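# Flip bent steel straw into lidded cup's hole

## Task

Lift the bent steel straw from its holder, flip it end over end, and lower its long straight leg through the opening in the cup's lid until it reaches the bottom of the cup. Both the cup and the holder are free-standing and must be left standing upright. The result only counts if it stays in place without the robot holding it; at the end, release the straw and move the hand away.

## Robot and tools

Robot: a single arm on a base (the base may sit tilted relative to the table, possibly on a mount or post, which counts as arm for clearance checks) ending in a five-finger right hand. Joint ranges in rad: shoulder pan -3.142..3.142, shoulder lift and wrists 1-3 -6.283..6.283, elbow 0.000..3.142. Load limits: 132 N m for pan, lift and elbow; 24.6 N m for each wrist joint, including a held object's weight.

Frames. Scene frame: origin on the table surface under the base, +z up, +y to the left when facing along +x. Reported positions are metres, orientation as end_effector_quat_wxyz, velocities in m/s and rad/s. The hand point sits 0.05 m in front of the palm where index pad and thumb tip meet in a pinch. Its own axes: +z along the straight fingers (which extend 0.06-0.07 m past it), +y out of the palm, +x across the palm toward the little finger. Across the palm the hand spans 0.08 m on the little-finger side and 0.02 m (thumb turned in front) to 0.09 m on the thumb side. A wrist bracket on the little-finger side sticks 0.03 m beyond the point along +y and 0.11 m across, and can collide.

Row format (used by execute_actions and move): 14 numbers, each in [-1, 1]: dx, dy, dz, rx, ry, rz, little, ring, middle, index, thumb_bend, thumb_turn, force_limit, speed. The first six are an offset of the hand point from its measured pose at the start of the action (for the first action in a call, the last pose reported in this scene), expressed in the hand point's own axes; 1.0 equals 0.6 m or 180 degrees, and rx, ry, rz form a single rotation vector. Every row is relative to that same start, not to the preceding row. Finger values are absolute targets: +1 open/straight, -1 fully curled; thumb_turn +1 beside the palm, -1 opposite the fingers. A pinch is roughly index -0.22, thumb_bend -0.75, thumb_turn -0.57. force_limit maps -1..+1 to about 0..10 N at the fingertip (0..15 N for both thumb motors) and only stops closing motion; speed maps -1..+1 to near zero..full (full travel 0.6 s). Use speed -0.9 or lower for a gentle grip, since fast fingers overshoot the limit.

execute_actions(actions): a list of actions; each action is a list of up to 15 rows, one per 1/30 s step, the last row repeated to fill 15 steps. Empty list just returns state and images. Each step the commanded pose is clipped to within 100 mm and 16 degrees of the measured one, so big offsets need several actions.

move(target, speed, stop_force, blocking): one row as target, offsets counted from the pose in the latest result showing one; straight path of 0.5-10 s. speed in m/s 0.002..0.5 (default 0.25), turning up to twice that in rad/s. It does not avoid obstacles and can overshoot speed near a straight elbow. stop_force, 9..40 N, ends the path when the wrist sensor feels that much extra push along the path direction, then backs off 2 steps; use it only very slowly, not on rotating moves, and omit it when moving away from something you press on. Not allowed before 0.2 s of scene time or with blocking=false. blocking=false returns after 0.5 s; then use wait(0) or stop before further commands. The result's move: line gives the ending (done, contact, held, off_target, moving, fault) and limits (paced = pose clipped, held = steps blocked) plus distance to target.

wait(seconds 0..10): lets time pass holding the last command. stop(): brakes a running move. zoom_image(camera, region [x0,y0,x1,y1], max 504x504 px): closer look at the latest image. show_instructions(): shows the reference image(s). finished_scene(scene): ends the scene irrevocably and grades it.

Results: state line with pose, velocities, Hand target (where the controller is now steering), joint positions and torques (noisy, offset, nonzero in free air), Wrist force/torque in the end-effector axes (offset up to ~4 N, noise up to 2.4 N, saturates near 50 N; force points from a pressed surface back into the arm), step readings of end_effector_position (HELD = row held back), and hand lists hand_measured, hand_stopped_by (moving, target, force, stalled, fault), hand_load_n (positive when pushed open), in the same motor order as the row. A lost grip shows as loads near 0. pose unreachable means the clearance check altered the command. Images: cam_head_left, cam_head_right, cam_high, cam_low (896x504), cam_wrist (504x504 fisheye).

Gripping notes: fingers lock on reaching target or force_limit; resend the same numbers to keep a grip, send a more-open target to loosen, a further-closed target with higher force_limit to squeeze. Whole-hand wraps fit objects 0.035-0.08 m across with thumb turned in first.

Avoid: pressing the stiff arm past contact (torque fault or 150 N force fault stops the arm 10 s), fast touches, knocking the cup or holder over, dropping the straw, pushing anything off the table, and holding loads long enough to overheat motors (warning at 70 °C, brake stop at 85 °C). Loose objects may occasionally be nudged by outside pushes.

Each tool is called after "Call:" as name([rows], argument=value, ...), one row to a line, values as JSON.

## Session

Call:
execute_actions(actions=[])

Scene clock: 0.00 s.
end_effector_position=(+0.8287, -0.2037, +0.3328) hand_measured=(+1.000, +1.000, +1.000, +1.000, +1.000, +1.000) hand_load_n=(+0.0, +0.0, +0.0, +0.0, +0.0, +0.0) hand_stopped_by=(target, target, target, target, target, target) hand_force_limit=0.00 hand_speed=-0.80 end_effector_quat_wxyz=(-0.119, +0.889, +0.417, +0.147) end_effector_velocity=(-0.000, -0.000, -0.000) end_effector_angular_velocity=(+0.000, +0.000, -0.000)
Joint positions: [-0.543 -1.361  0.59   1.67   0.854  0.036]
Joint velocities: [-0.  0.  0. -0. -0. -0.]
Joint torques (N m, as the arm reports them, + toward a larger angle): no reading
Wrist force (N, on the end effector, along its own x y z axes, offset not removed): no reading
Wrist torque (N m, same axes, about the end effector's origin, offset not removed): no reading
Hand target: +0.829, -0.204, +0.333; -0.119, +0.889, +0.417, +0.147

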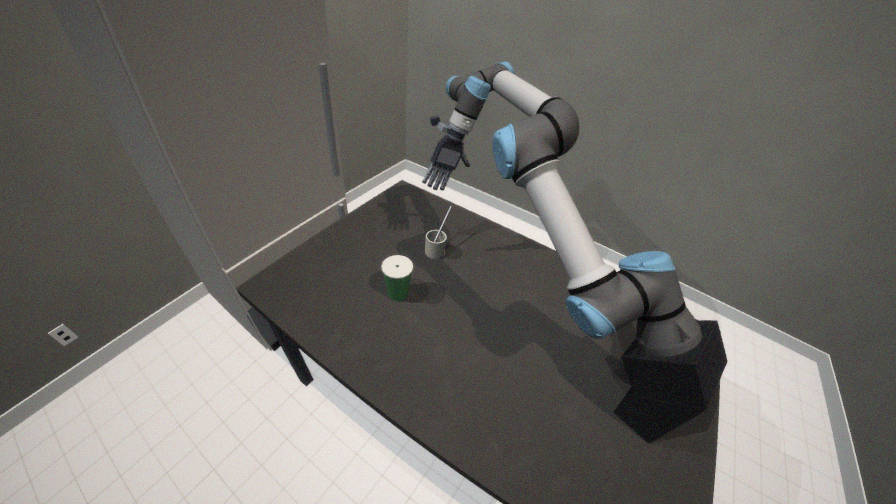

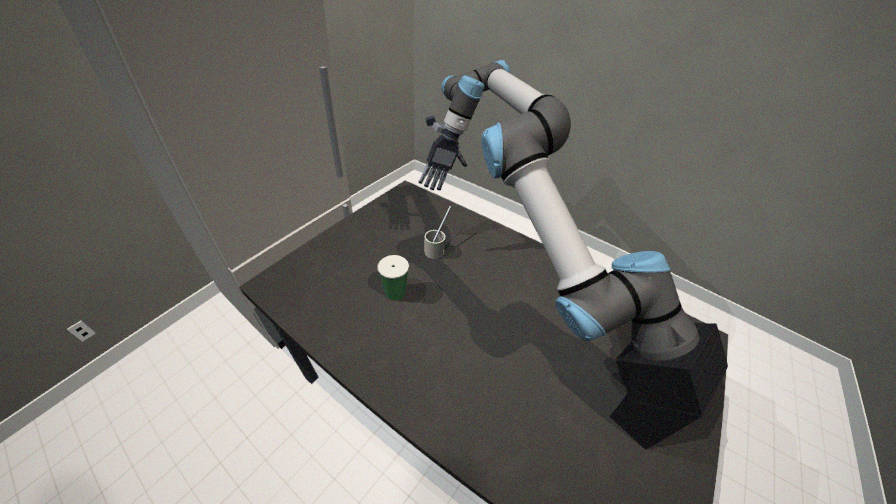

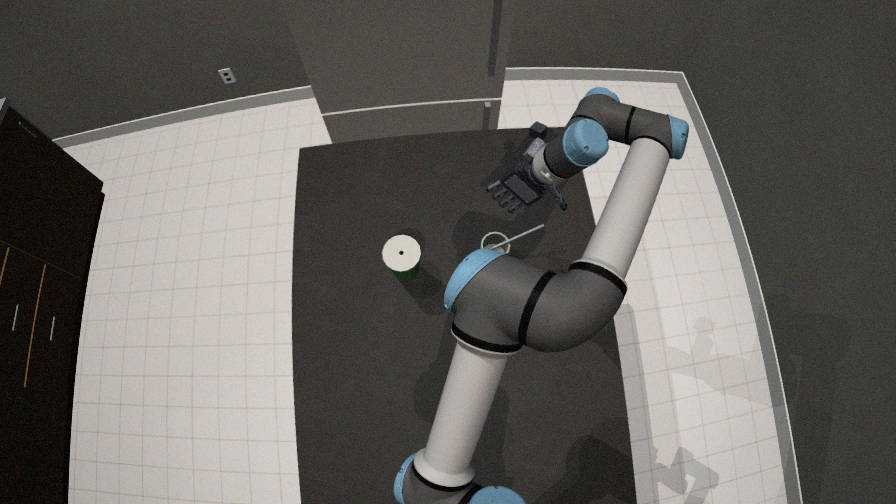

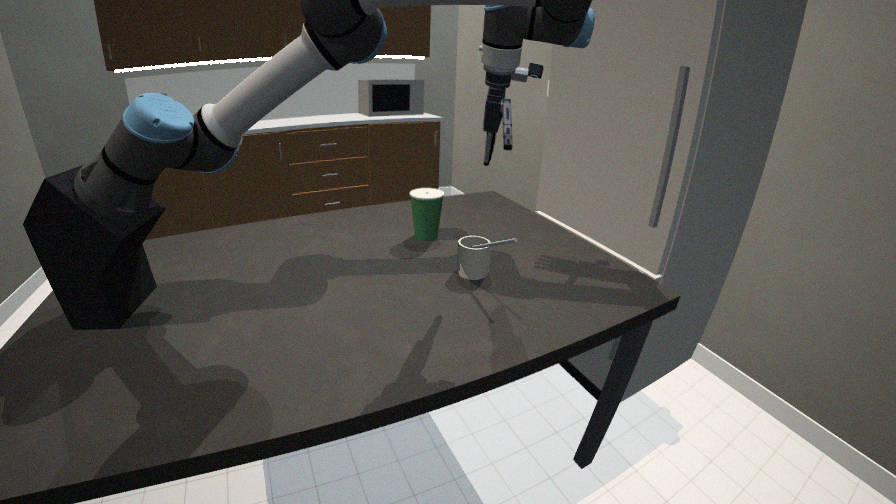

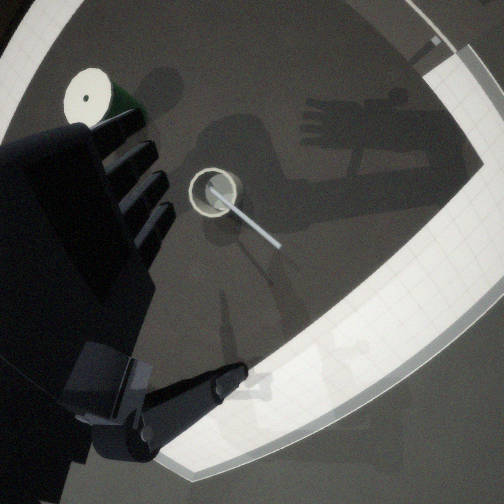

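Call:
move(target=[-0.012,-0.22,0.183,-0.208,0.41,0.229,1,1,1,0.4,-0.6,-0.57,0,0], speed=0.35)

Call:
zoom_image(camera="cam_high", region=[420,170,600,300])

Call:
zoom_image(camera="cam_head_left", region=[370,150,530,300])

Call:
zoom_image(camera="cam_low", region=[390,140,550,300])

Scene clock: 27.23 s.
end_effector_position=(+0.7398, -0.0897, +0.2404) hand_measured=(+1.000, +1.000, +1.000, +0.400, -0.600, -0.570) hand_load_n=(+0.0, +0.0, +0.0, +0.0, +0.0, +0.0) hand_stopped_by=(target, target, target, target, target, target) hand_force_limit=0.00 hand_speed=0.00 end_effector_quat_wxyz=(-0.110, +0.700, -0.109, +0.698) end_effector_velocity=(+0.001, -0.000, -0.001) end_effector_angular_velocity=(-0.002, -0.012, -0.005)
Joint positions: [-0.201 -1.904  2.255 -1.195  1.205  1.989]
Joint velocities: [ 0.006  0.011  0.003 -0.024  0.01  -0.002]
Joint torques (N m, as the arm reports them, + toward a larger angle): [ 15.72 -17.89  -3.04  -3.42   2.63  -1.32]
Wrist force (N, on the end effector, along its own x y z axes, offset not removed): [-0.4 -4.5 0.3]
Wrist torque (N m, same axes, about the end effector's origin, offset not removed): [-0.78 -0.03 -0.32]
Hand target: +0.740, -0.090, +0.240; -0.110, +0.699, -0.109, +0.698
Off the commanded pose: 0.001 m, 0 deg.
move: done; limits=paced

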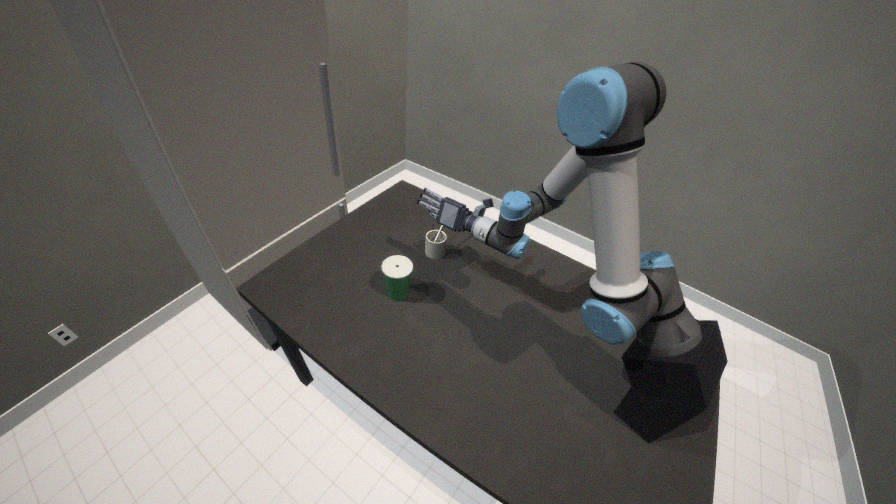

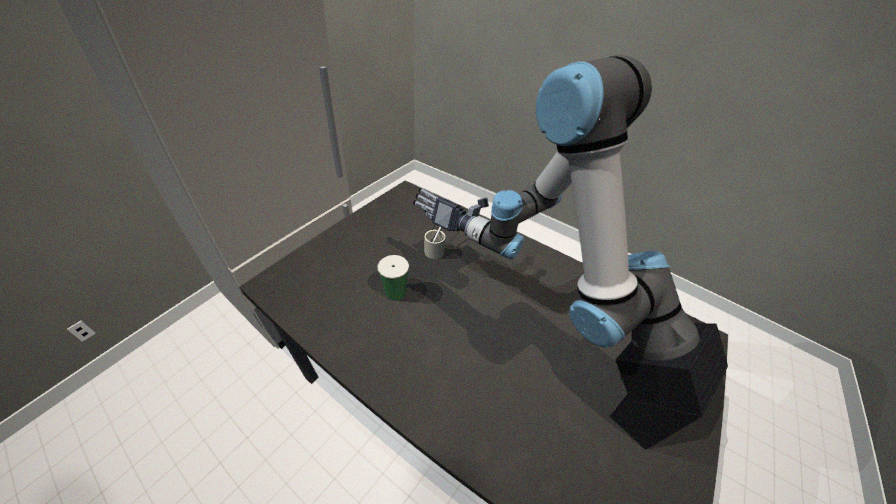

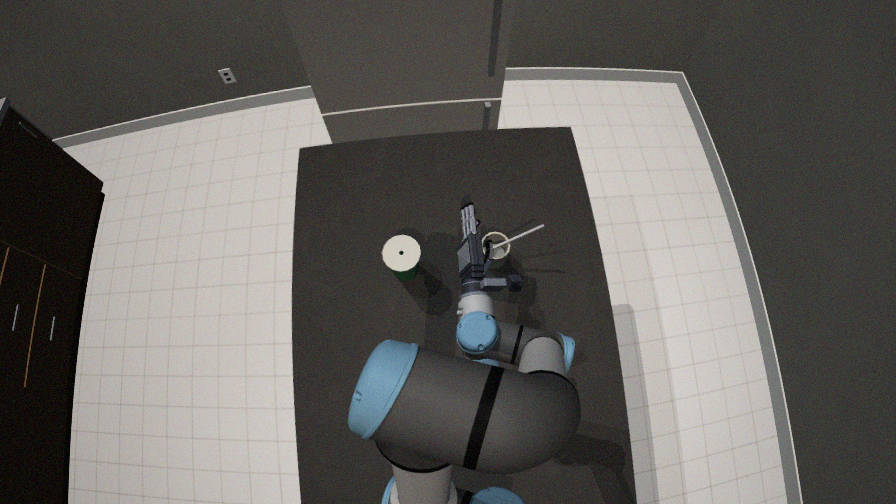

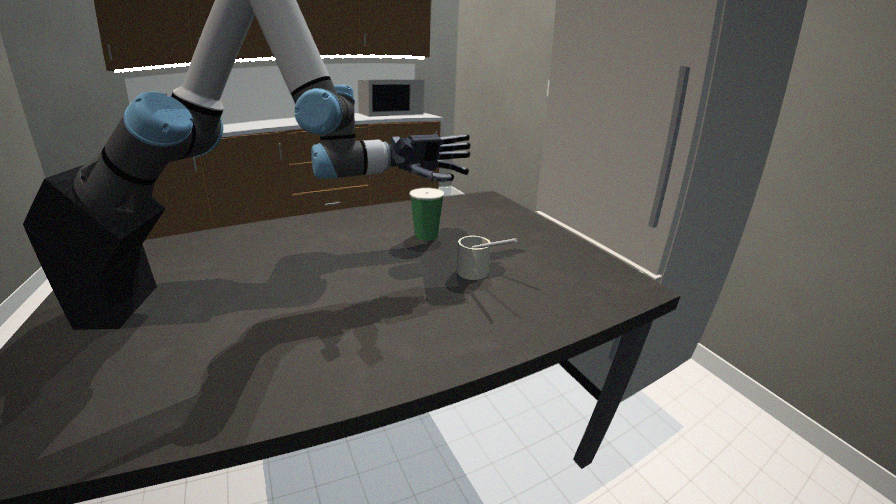

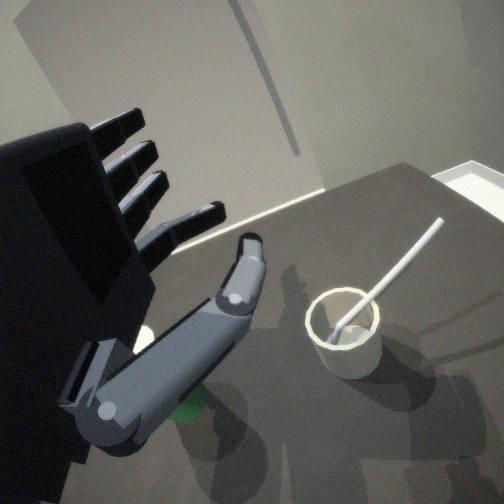

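Region (420, 170, 600, 300) of cam_high's 896x504 image, scaled by 2.800, with more detail than that image has.

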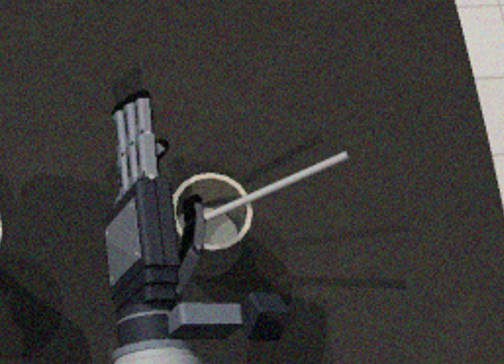

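Region (370, 150, 530, 300) of cam_head_left's 896x504 image, scaled by 3.150, with more detail than that image has; it fills the top 472 rows of this view, and the rest is white.

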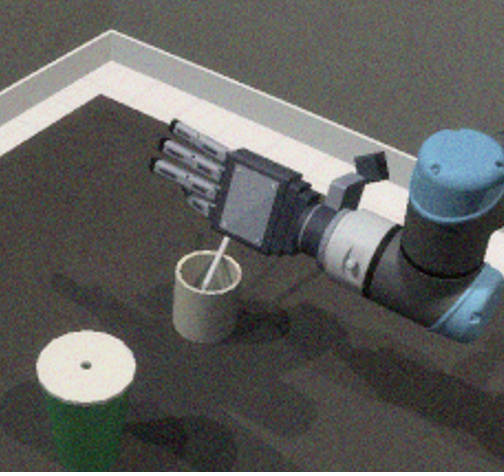

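Region (390, 140, 550, 300) of cam_low's 896x504 image, scaled by 3.150, with more detail than that image has.

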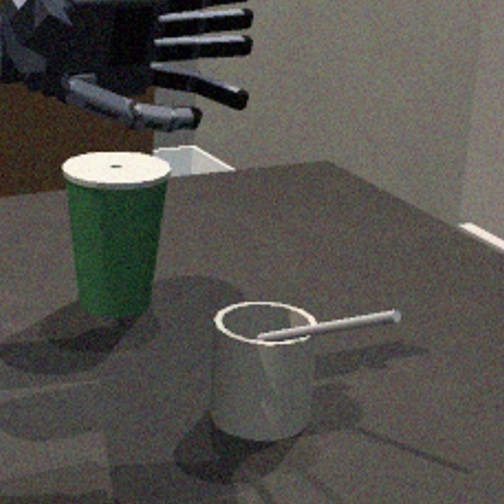

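Call:
move(target=[-0.14,0.107,0.108,0,0,0,1,1,1,0.4,-0.6,-0.57,0,0], speed=0.15)

Call:
zoom_image(camera="cam_high", region=[450,180,570,280])

Call:
zoom_image(camera="cam_low", region=[420,170,540,290])

Scene clock: 33.37 s.
end_effector_position=(+0.8041, -0.1248, +0.1407) hand_measured=(+1.000, +1.000, +1.000, +0.400, -0.600, -0.570) hand_load_n=(+0.0, +0.0, +0.0, +0.0, +0.0, +0.0) hand_stopped_by=(target, target, target, target, target, target) hand_force_limit=0.00 hand_speed=0.00 end_effector_quat_wxyz=(-0.110, +0.699, -0.109, +0.698) end_effector_velocity=(+0.001, -0.000, -0.002) end_effector_angular_velocity=(+0.001, +0.001, +0.000)
Joint positions: [-0.2   -1.568  2.031 -1.306  1.205  1.988]
Joint velocities: [ 0.     0.006 -0.006  0.001  0.    -0.   ]
Joint torques (N m, as the arm reports them, + toward a larger angle): [ 14.92 -26.52 -15.88   0.12   2.62  -1.44]
Wrist force (N, on the end effector, along its own x y z axes, offset not removed): [1.1 -8.7 -2.3]
Wrist torque (N m, same axes, about the end effector's origin, offset not removed): [-1.03 -0.07 -0.37]
Hand target: +0.804, -0.125, +0.140; -0.110, +0.700, -0.109, +0.698
Off the commanded pose: 0.000 m, 0 deg.
move: done

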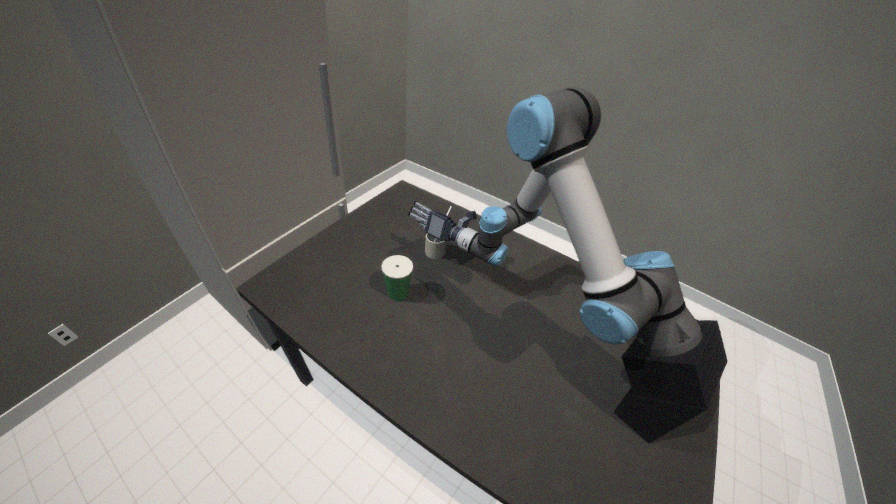

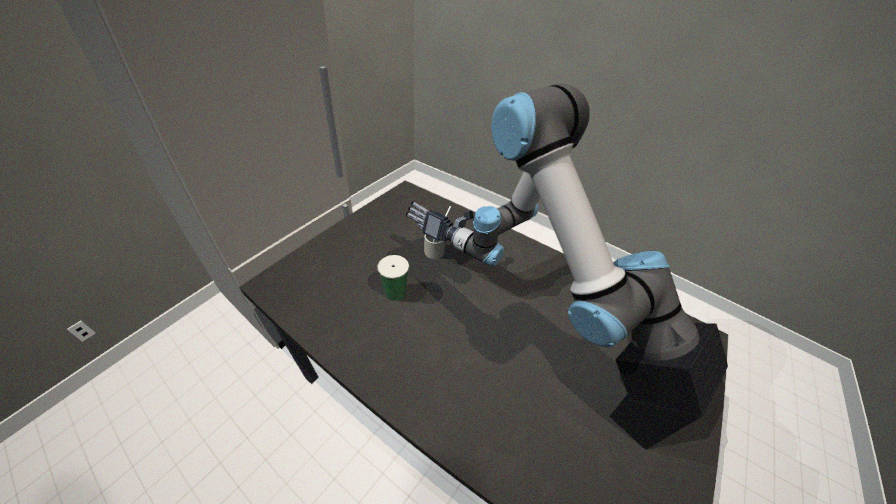

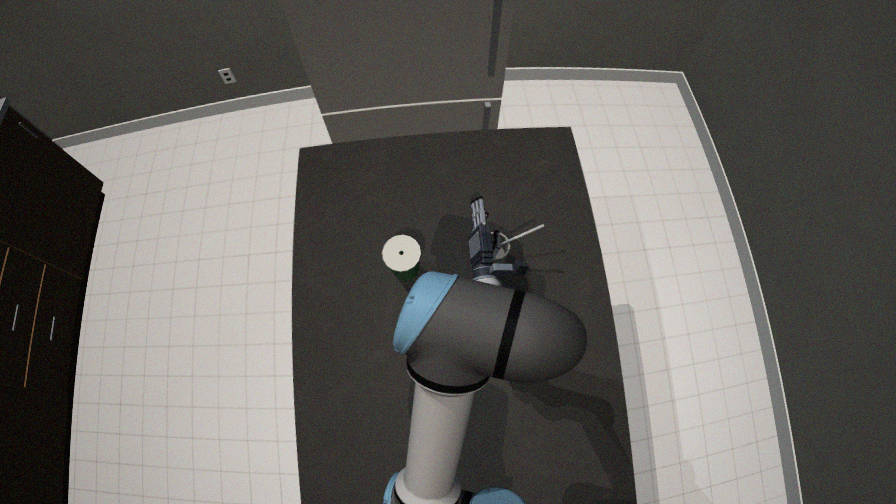

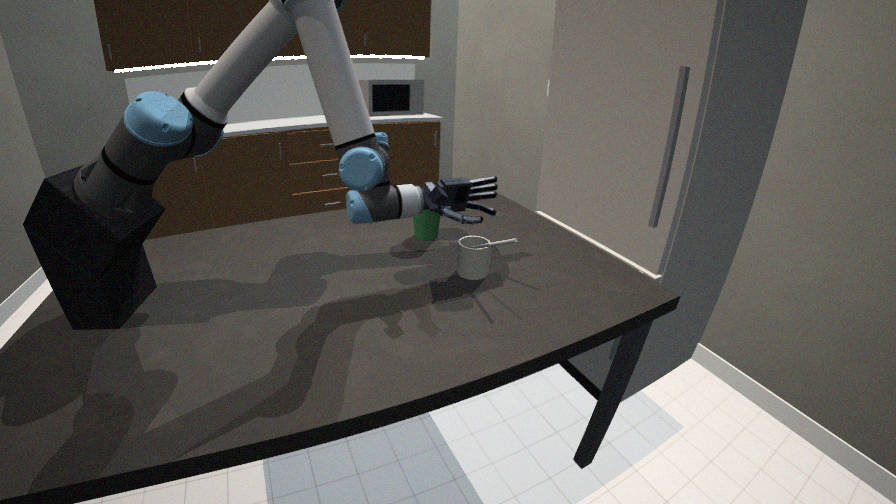

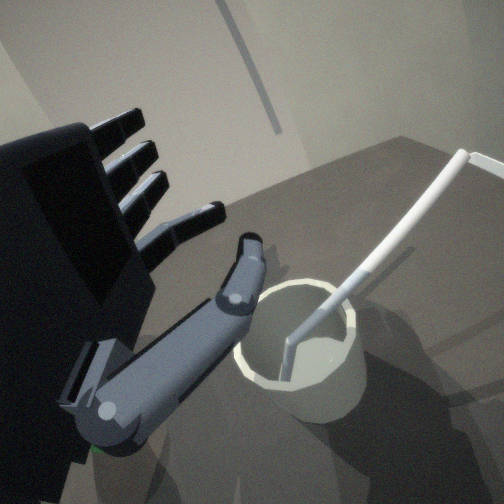

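Region (450, 180, 570, 280) of cam_high's 896x504 image, scaled by 4.200, with more detail than that image has.

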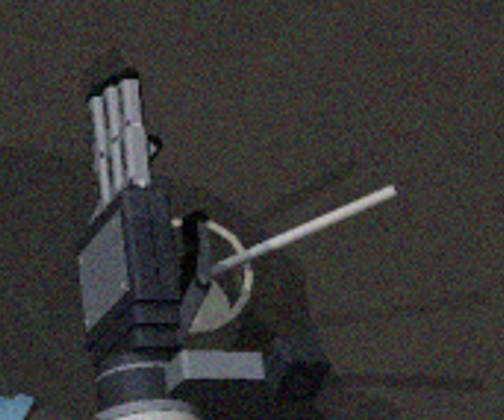

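Region (420, 170, 540, 290) of cam_low's 896x504 image, scaled by 4.200, with more detail than that image has.

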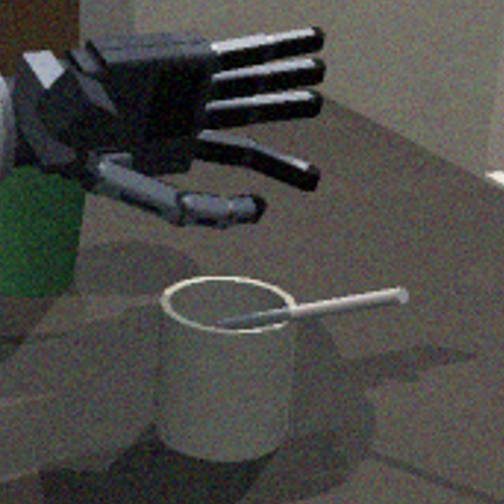

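Call:
move(target=[-0.016,0.075,0.003,0,0,0,1,1,1,0.4,-0.6,-0.57,0,0], speed=0.05)

Call:
zoom_image(camera="cam_high", region=[450,180,570,280])

Call:
zoom_image(camera="cam_low", region=[420,170,540,290])

Scene clock: 39.07 s.
end_effector_position=(+0.8059, -0.1645, +0.1178) hand_measured=(+1.000, +1.000, +1.000, +0.400, -0.600, -0.570) hand_load_n=(+0.0, +0.0, +0.0, +0.0, +0.0, +0.0) hand_stopped_by=(target, target, target, target, target, target) hand_force_limit=0.00 hand_speed=0.00 end_effector_quat_wxyz=(-0.110, +0.699, -0.109, +0.698) end_effector_velocity=(+0.001, -0.002, -0.001) end_effector_angular_velocity=(-0.000, -0.001, -0.000)
Joint positions: [-0.275 -1.512  1.997 -1.352  1.156  2.049]
Joint velocities: [-0.003  0.003 -0.003 -0.002 -0.002  0.002]
Joint torques (N m, as the arm reports them, + toward a larger angle): [  1.01 -29.35 -15.7   -3.36  -2.36   1.49]
Wrist force (N, on the end effector, along its own x y z axes, offset not removed): [4.1 0.4 0.6]
Wrist torque (N m, same axes, about the end effector's origin, offset not removed): [-0.16 -0.66 0.08]
Hand target: +0.806, -0.165, +0.118; -0.110, +0.699, -0.109, +0.698
Off the commanded pose: 0.000 m, 0 deg.
move: done

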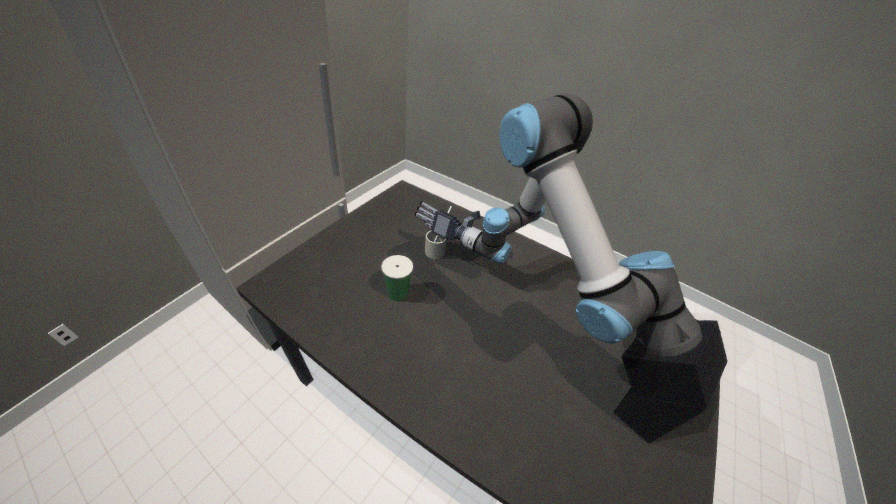

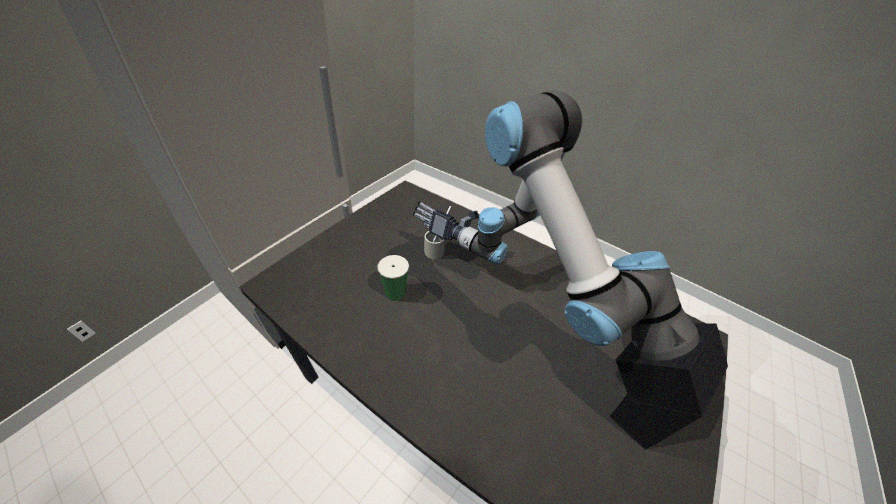

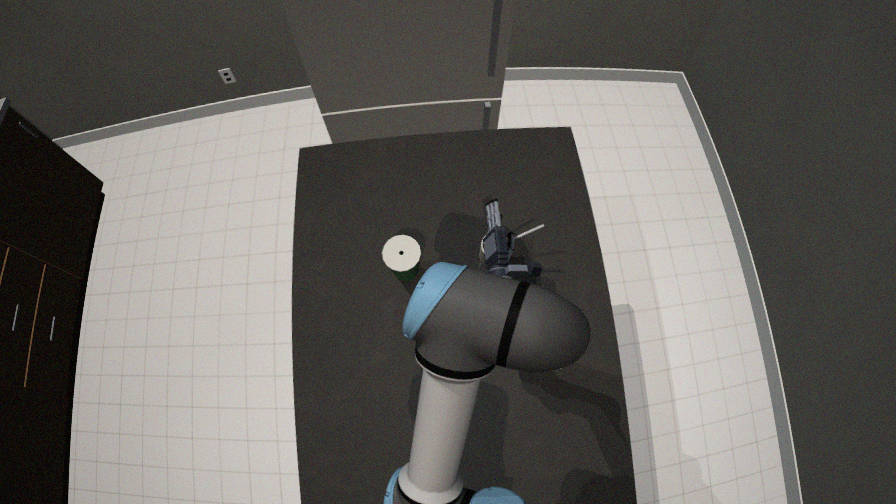

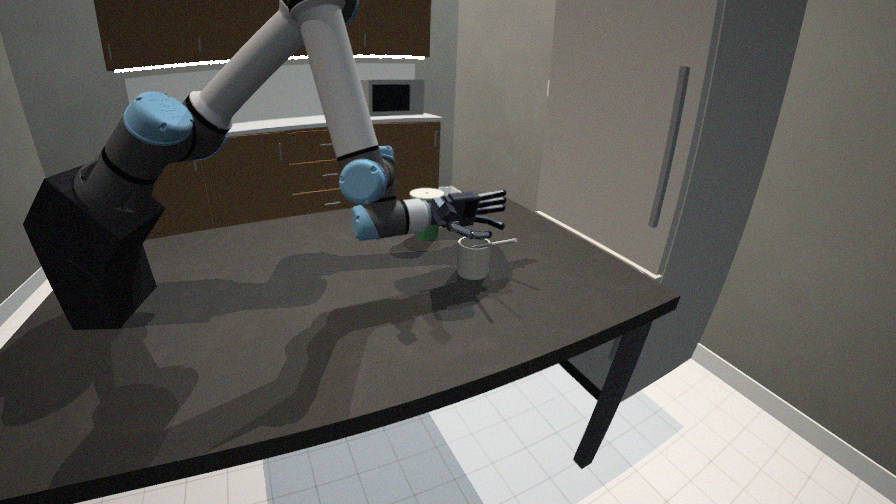

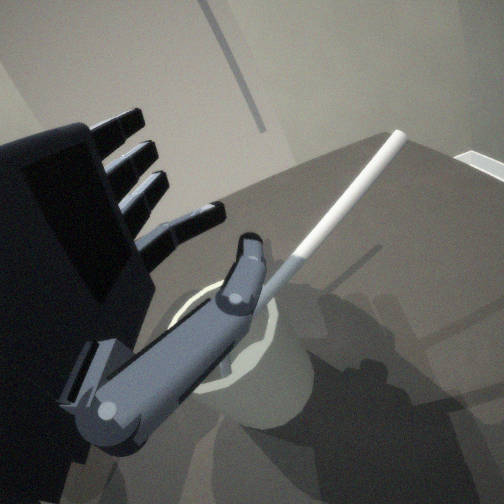

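Region (450, 180, 570, 280) of cam_high's 896x504 image, scaled by 4.200, with more detail than that image has.

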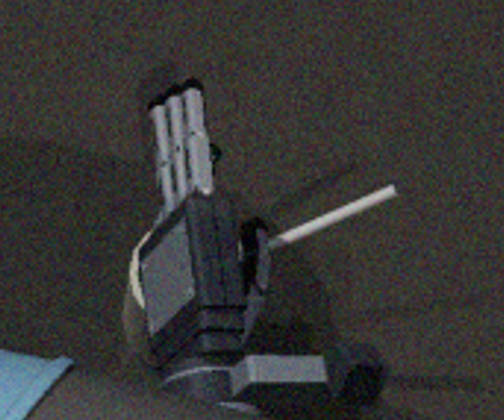

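Region (420, 170, 540, 290) of cam_low's 896x504 image, scaled by 4.200, with more detail than that image has.

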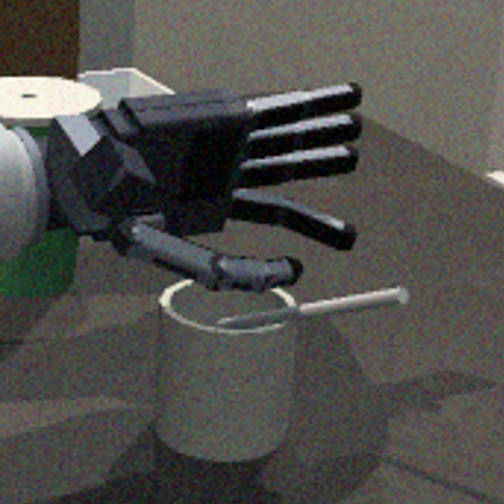

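Call:
execute_actions(actions=[])

Call:
zoom_image(camera="cam_low", region=[300,100,700,400])

Scene clock: 50.43 s.
end_effector_position=(+0.8060, -0.1647, +0.1177) hand_measured=(+1.000, +1.000, +1.000, +0.400, -0.600, -0.570) hand_load_n=(+0.0, +0.0, +0.0, +0.0, +0.0, +0.0) hand_stopped_by=(target, target, target, target, target, target) hand_force_limit=0.00 hand_speed=0.00 end_effector_quat_wxyz=(-0.110, +0.699, -0.109, +0.698) end_effector_velocity=(-0.000, -0.000, -0.001) end_effector_angular_velocity=(+0.001, +0.001, -0.001)
Joint positions: [-0.275 -1.512  1.997 -1.352  1.156  2.05 ]
Joint velocities: [ 0.     0.001 -0.001  0.     0.001  0.   ]
Joint torques (N m, as the arm reports them, + toward a larger angle): [  1.49 -28.12 -16.6   -3.49  -2.35   1.5 ]
Wrist force (N, on the end effector, along its own x y z axes, offset not removed): [-2.1 0.5 -0.7]
Wrist torque (N m, same axes, about the end effector's origin, offset not removed): [0.01 0.23 -0.39]
Hand target: +0.806, -0.165, +0.118; -0.110, +0.699, -0.109, +0.698
Off the commanded pose: 0.000 m, 0 deg.

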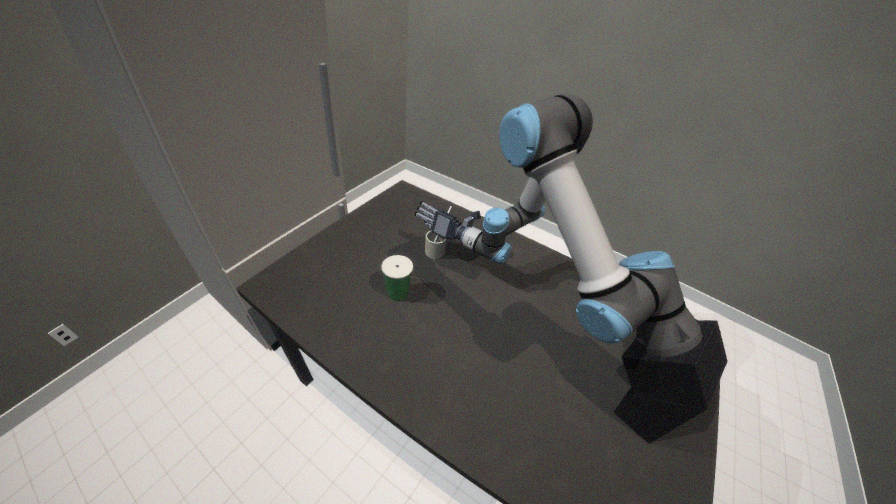

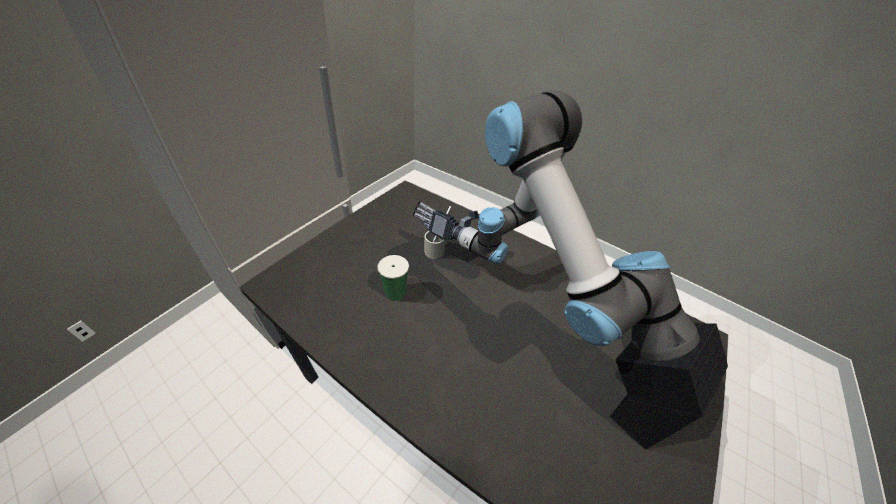

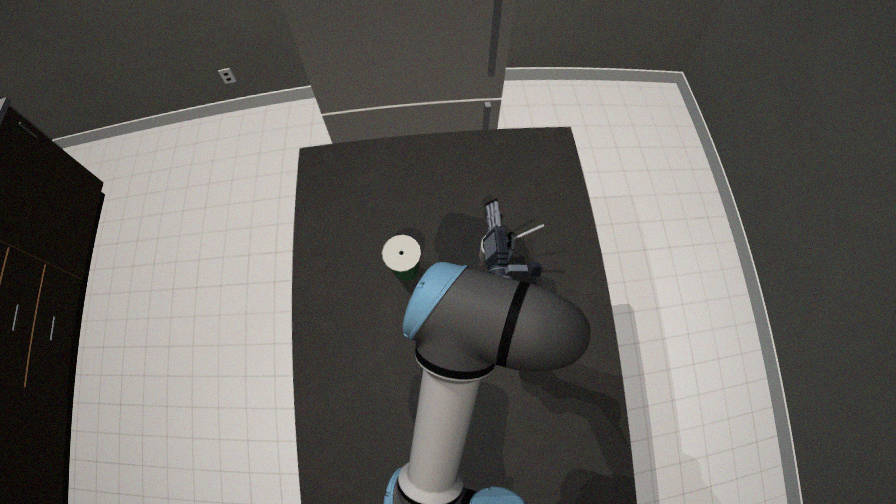

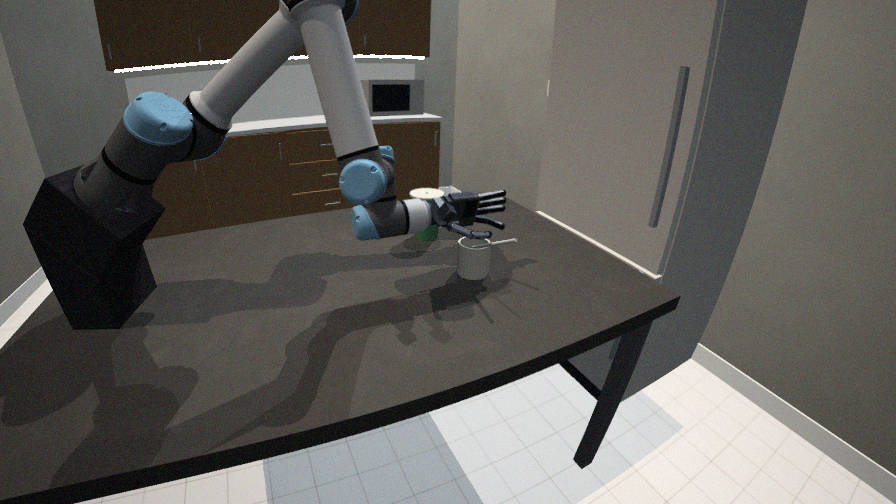

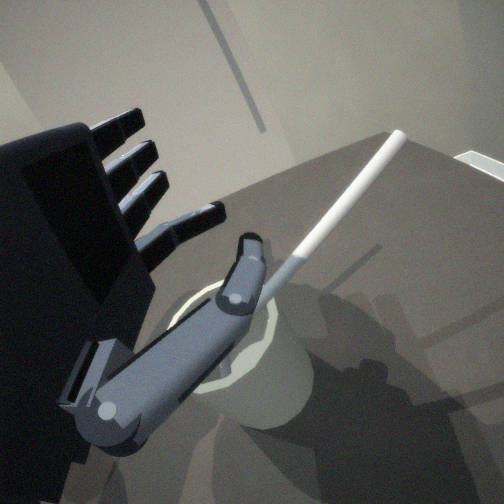

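Region (300, 100, 700, 400) of cam_low's 896x504 image, scaled by 1.260, with more detail than that image has; it fills the top 378 rows of this view, and the rest is white.

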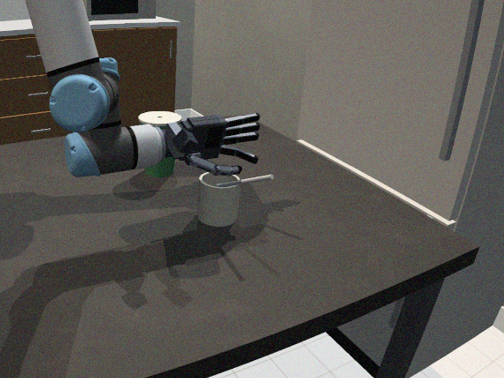

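Call:
move(target=[0.008,0.028,-0.02,0,0,0,1,1,1,0.4,-0.6,-0.57,0,0], speed=0.03)

Call:
zoom_image(camera="cam_high", region=[460,180,580,300])

Call:
zoom_image(camera="cam_low", region=[420,170,560,290])

Scene clock: 55.90 s.
end_effector_position=(+0.7941, -0.1820, +0.1172) hand_measured=(+1.000, +1.000, +1.000, +0.400, -0.600, -0.570) hand_load_n=(+0.0, +0.0, +0.0, +0.0, +0.0, +0.0) hand_stopped_by=(target, target, target, target, target, target) hand_force_limit=0.00 hand_speed=0.00 end_effector_quat_wxyz=(-0.110, +0.699, -0.109, +0.698) end_effector_velocity=(-0.001, -0.002, +0.001) end_effector_angular_velocity=(-0.000, -0.001, -0.000)
Joint positions: [-0.321 -1.519  2.024 -1.387  1.126  2.088]
Joint velocities: [-0.005 -0.002  0.003 -0.004 -0.003  0.004]
Joint torques (N m, as the arm reports them, + toward a larger angle): [ -0.27 -55.56   1.24  -3.31  -2.26   1.81]
Wrist force (N, on the end effector, along its own x y z axes, offset not removed): [0.8 -3.1 -2.1]
Wrist torque (N m, same axes, about the end effector's origin, offset not removed): [-0.24 -0.03 0.01]
Hand target: +0.794, -0.182, +0.117; -0.110, +0.699, -0.109, +0.698
Off the commanded pose: 0.000 m, 0 deg.
move: done

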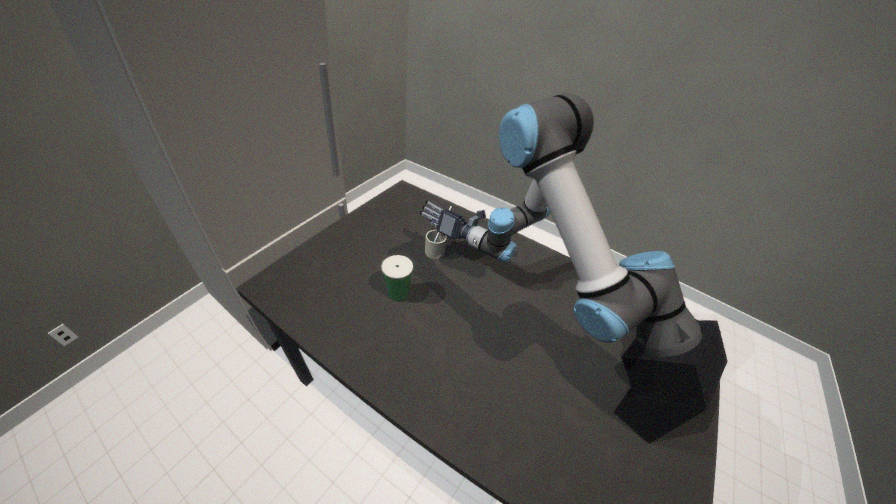

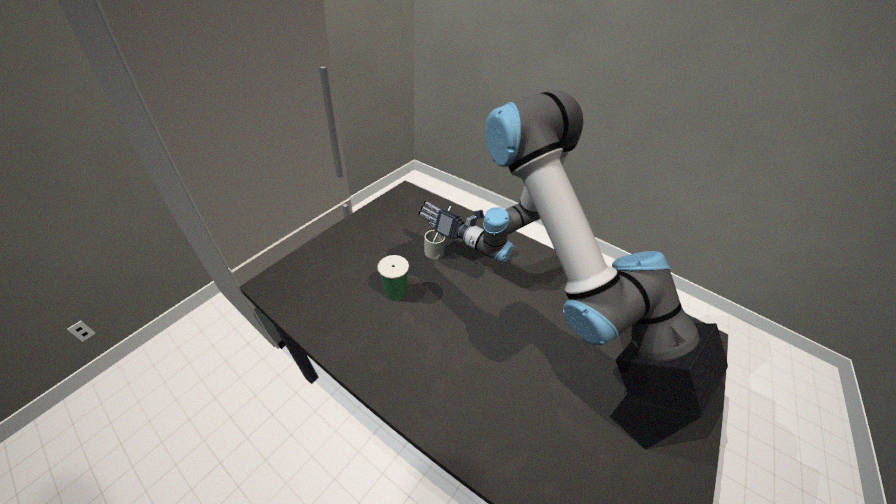

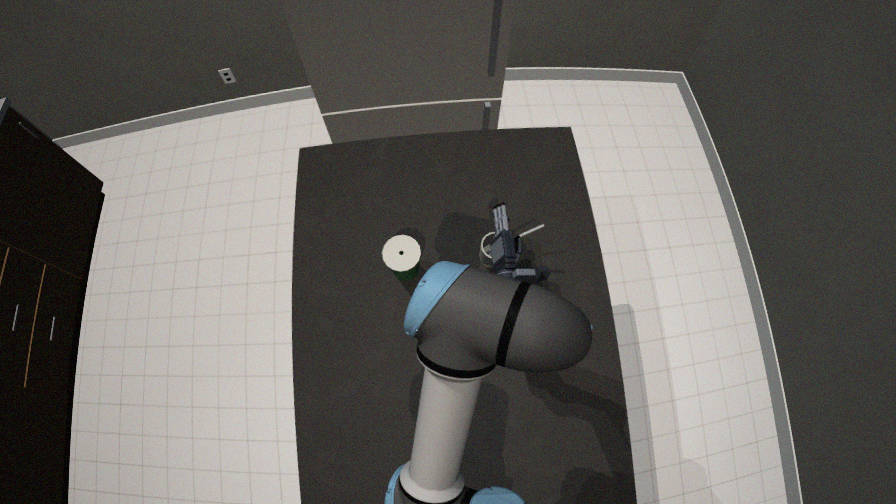

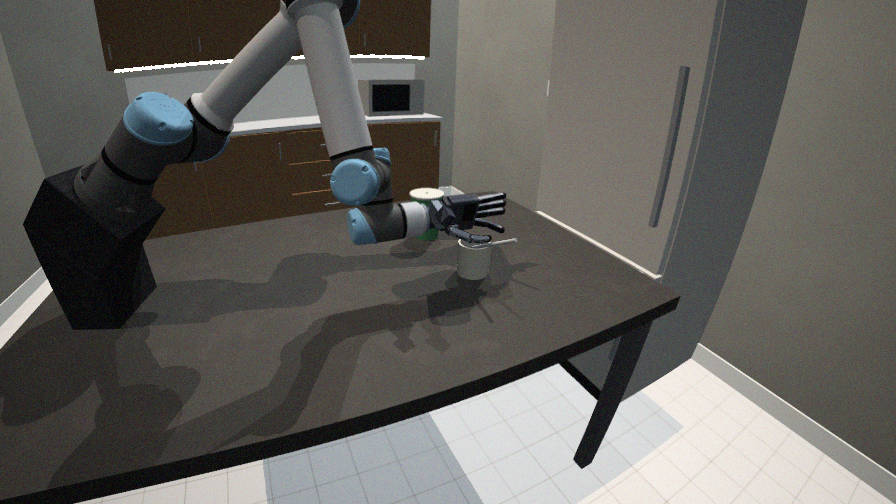

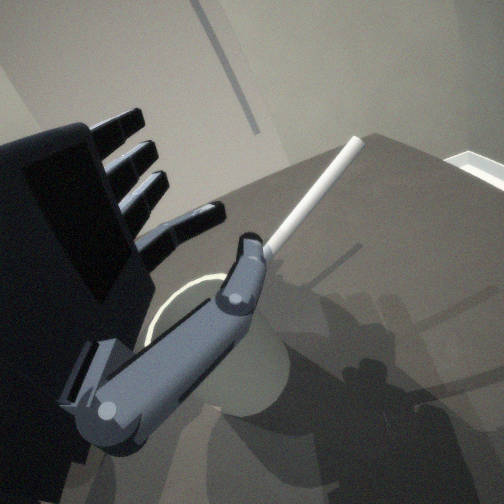

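Region (460, 180, 580, 300) of cam_high's 896x504 image, scaled by 4.200, with more detail than that image has.

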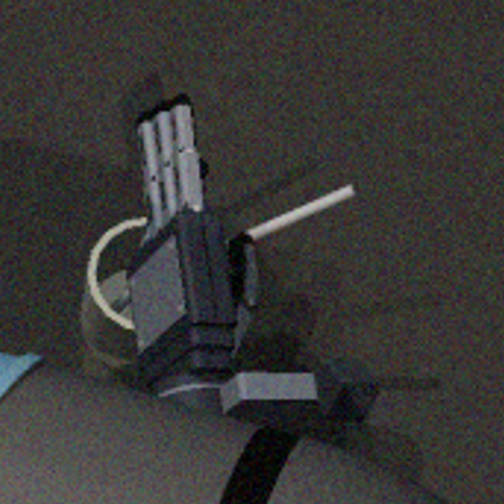

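Region (420, 170, 560, 290) of cam_low's 896x504 image, scaled by 3.600, with more detail than that image has; it fills the top 432 rows of this view, and the rest is white.

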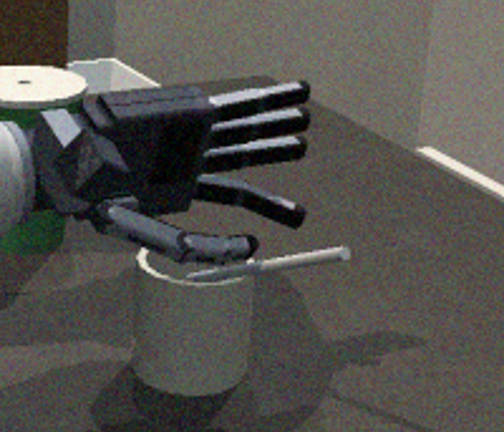

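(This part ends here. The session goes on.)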